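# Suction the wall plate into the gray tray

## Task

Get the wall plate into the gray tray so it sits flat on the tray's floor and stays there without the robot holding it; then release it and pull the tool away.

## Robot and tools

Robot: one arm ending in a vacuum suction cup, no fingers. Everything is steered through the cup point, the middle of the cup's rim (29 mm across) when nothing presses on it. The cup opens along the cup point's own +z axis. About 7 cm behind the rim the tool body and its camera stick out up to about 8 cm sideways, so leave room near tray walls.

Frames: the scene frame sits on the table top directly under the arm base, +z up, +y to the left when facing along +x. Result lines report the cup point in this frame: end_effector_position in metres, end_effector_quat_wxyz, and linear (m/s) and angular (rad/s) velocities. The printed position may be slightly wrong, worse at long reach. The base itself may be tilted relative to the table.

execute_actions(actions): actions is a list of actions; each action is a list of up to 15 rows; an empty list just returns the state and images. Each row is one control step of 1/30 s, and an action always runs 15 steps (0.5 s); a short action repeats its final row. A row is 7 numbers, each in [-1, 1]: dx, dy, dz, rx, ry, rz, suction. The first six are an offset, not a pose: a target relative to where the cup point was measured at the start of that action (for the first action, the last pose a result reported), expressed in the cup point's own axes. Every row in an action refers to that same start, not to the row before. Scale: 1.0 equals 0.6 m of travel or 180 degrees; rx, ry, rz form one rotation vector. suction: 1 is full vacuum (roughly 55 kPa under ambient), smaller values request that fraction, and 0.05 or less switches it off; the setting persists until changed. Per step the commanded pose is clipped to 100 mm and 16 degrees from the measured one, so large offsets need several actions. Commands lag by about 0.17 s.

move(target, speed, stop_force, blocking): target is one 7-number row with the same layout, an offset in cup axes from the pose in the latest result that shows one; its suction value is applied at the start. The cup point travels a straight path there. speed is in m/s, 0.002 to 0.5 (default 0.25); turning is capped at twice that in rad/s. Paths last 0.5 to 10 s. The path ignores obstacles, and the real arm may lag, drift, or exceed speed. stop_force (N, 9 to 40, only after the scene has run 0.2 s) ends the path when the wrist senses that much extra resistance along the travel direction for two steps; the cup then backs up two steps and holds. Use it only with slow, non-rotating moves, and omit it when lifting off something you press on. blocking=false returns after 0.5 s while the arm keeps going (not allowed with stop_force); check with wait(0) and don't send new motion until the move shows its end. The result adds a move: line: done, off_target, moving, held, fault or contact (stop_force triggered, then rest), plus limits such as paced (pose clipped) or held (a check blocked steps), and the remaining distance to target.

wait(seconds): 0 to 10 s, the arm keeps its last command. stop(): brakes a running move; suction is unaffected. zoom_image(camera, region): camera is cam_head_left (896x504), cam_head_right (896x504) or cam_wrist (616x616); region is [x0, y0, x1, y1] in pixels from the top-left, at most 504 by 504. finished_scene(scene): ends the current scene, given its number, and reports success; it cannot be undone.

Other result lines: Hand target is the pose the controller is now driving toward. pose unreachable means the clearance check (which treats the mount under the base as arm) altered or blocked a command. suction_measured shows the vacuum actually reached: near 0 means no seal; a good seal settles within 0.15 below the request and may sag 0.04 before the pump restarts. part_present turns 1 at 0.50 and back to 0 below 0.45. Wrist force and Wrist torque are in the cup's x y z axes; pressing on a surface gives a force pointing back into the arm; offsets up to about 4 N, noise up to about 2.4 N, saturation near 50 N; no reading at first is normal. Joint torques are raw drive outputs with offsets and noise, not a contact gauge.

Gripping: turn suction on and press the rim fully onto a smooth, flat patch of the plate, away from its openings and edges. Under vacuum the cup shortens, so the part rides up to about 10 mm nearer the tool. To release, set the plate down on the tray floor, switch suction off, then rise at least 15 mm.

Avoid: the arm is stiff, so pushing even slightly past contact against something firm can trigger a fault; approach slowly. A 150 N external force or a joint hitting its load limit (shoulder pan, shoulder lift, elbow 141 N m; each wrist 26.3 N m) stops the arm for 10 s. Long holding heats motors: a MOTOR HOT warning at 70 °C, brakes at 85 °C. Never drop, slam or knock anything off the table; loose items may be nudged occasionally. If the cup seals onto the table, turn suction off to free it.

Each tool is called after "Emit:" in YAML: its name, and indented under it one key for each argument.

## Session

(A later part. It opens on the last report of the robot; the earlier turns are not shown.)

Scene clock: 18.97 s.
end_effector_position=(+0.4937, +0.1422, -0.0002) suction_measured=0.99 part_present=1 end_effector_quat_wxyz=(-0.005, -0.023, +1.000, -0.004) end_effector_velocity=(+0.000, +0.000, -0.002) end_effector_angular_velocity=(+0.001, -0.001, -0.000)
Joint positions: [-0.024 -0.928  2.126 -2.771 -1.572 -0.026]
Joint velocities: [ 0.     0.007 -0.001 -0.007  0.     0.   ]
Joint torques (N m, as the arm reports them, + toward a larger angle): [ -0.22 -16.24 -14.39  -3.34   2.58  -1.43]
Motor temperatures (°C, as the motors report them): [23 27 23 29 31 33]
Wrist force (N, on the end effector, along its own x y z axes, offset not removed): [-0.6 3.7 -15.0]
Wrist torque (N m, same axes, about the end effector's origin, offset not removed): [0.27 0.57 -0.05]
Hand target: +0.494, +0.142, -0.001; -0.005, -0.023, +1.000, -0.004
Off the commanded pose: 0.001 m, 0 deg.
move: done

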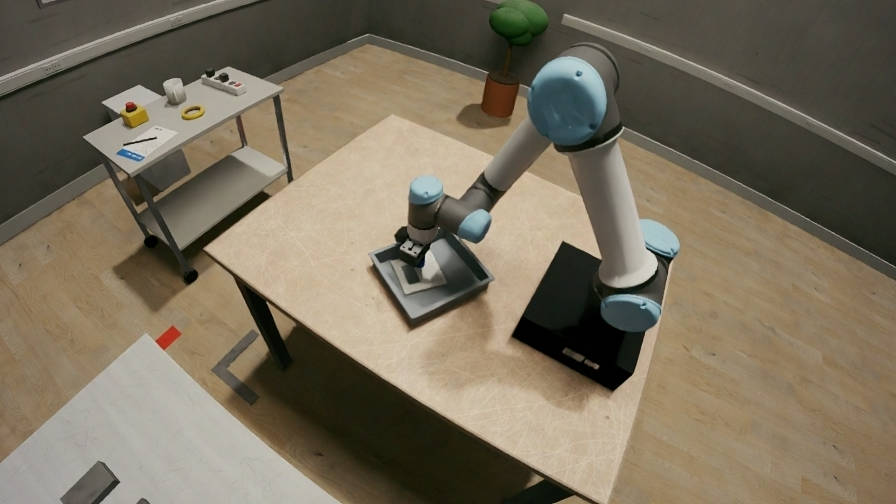

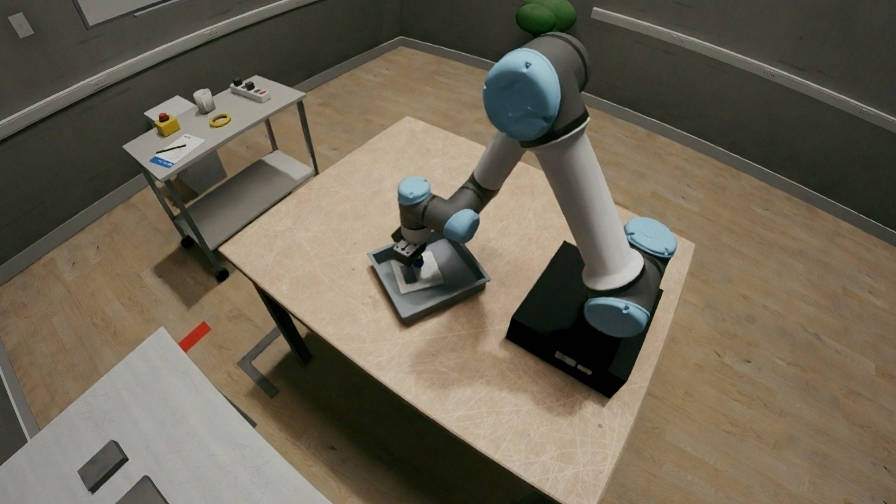

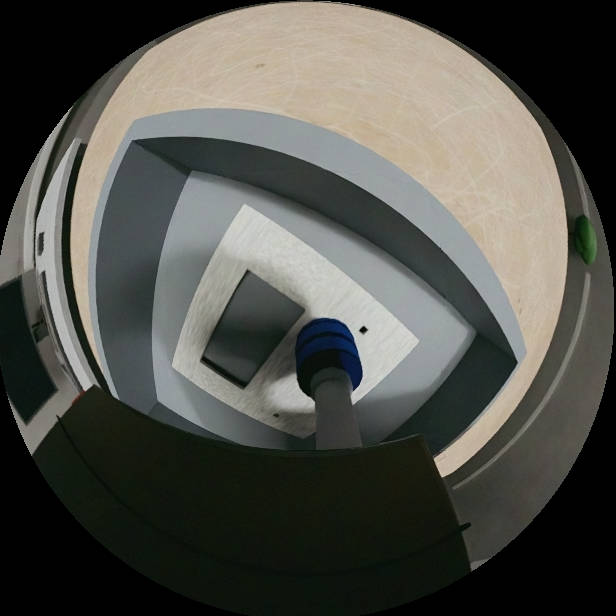

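Emit:
execute_actions:
  actions:
    - [[0,0,-0.005,0,0,0,0]]
    - [[0,0,-0.005,0,0,0,0]]

Emit:
move:
  target: [0,0,-0.25,0,0,0,0]

Scene clock: 20.20 s.
end_effector_position=(+0.4938, +0.1423, +0.0056) suction_measured=0.01 part_present=0 end_effector_quat_wxyz=(-0.005, -0.023, +1.000, -0.004) end_effector_velocity=(-0.001, +0.000, +0.000) end_effector_angular_velocity=(+0.000, +0.002, -0.000)
Joint positions: [-0.024 -0.943  2.127 -2.757 -1.572 -0.026]
Joint velocities: [ 0.001 -0.001  0.     0.003  0.     0.001]
Joint torques (N m, as the arm reports them, + toward a larger angle): [  0.3  -43.74  -1.39   1.32   2.45  -1.18]
Motor temperatures (°C, as the motors report them): [23 27 23 29 31 33]
Wrist force (N, on the end effector, along its own x y z axes, offset not removed): [-1.9 -0.6 -7.0]
Wrist torque (N m, same axes, about the end effector's origin, offset not removed): [-0.30 0.23 -0.37]
Hand target: +0.494, +0.142, +0.006; -0.005, -0.023, +1.000, -0.004
Off the commanded pose: 0.000 m, 0 deg.

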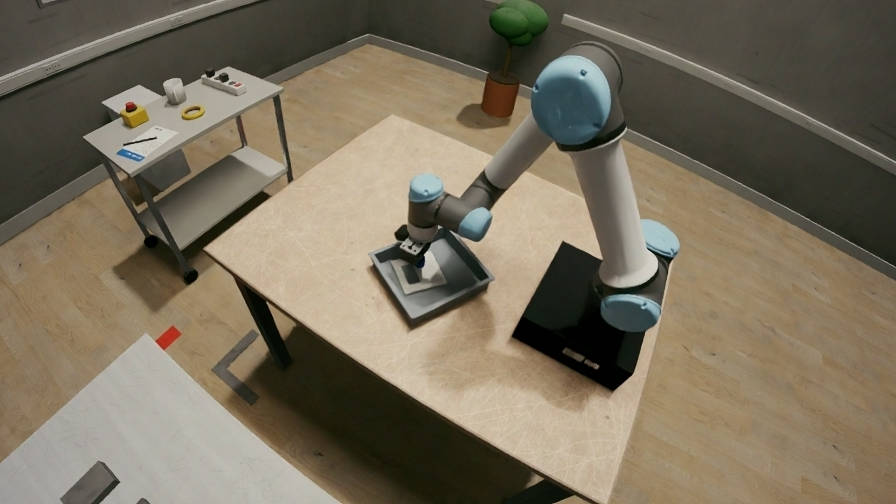

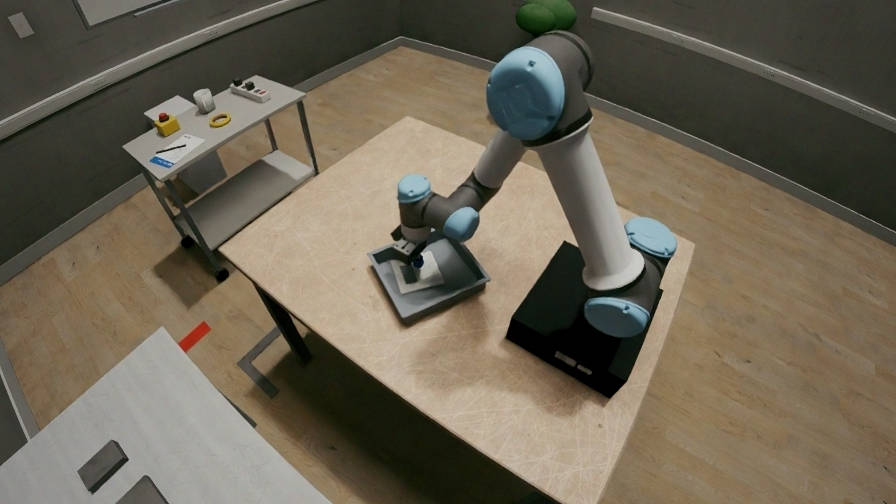

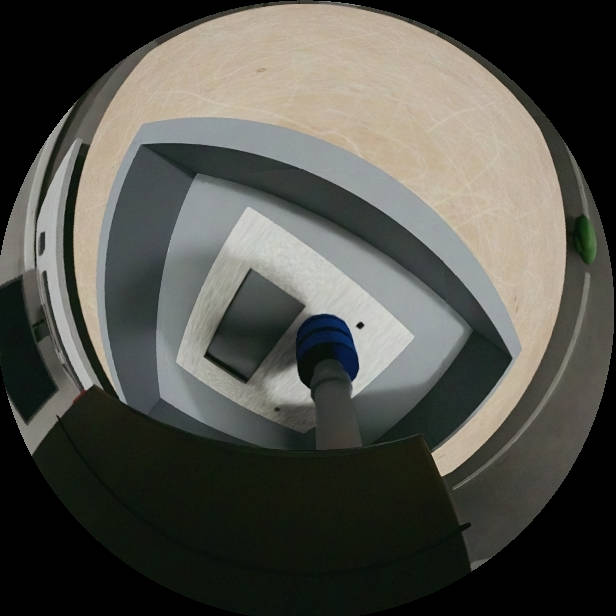

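Scene clock: 21.47 s.
end_effector_position=(+0.4955, +0.1434, +0.1550) suction_measured=0.01 part_present=0 end_effector_quat_wxyz=(-0.005, -0.023, +1.000, -0.004) end_effector_velocity=(-0.000, -0.001, +0.003) end_effector_angular_velocity=(-0.001, +0.002, -0.001)
Joint positions: [-0.024 -1.284  2.07  -2.358 -1.572 -0.026]
Joint velocities: [-0.001 -0.005 -0.003  0.011 -0.001 -0.   ]
Joint torques (N m, as the arm reports them, + toward a larger angle): [-14.34 -39.45 -24.4    0.68  -2.39  -1.58]
Motor temperatures (°C, as the motors report them): [23 27 23 29 31 33]
Wrist force (N, on the end effector, along its own x y z axes, offset not removed): [-2.4 2.7 0.2]
Wrist torque (N m, same axes, about the end effector's origin, offset not removed): [0.26 0.32 -0.16]
Hand target: +0.496, +0.143, +0.155; -0.005, -0.023, +1.000, -0.004
Off the commanded pose: 0.001 m, 0 deg.
move: done

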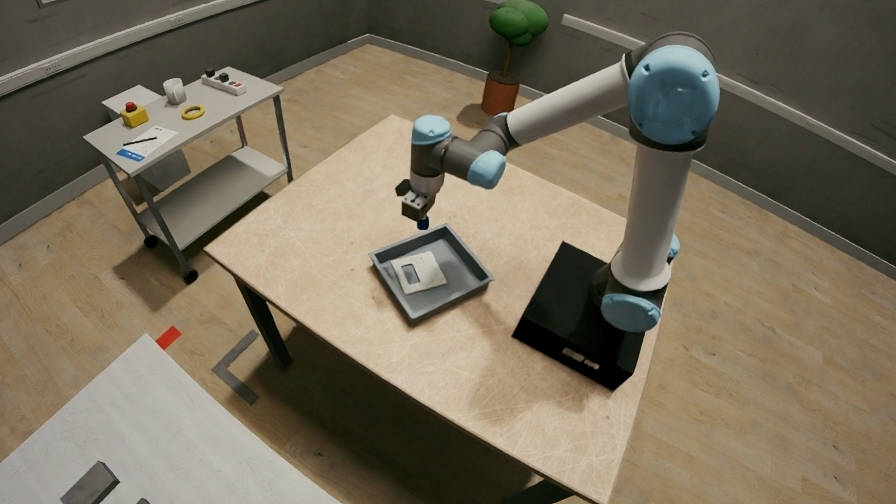

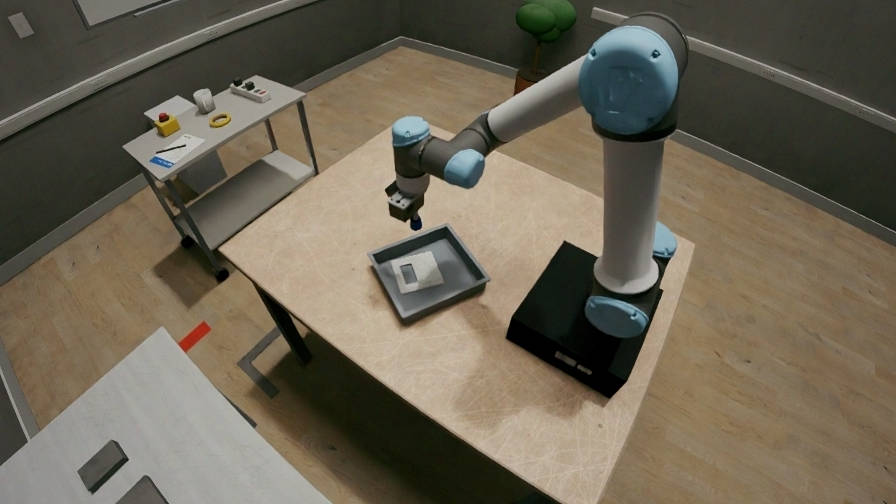

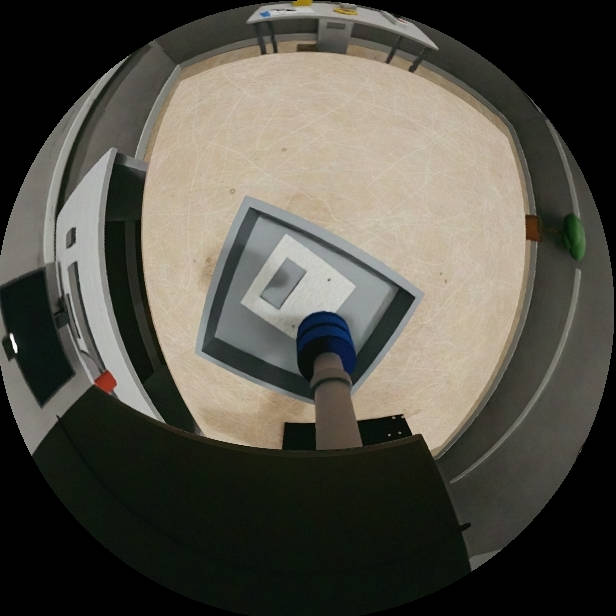

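Emit:
finished_scene:
  scene: 1

The scene is finished: the task was done.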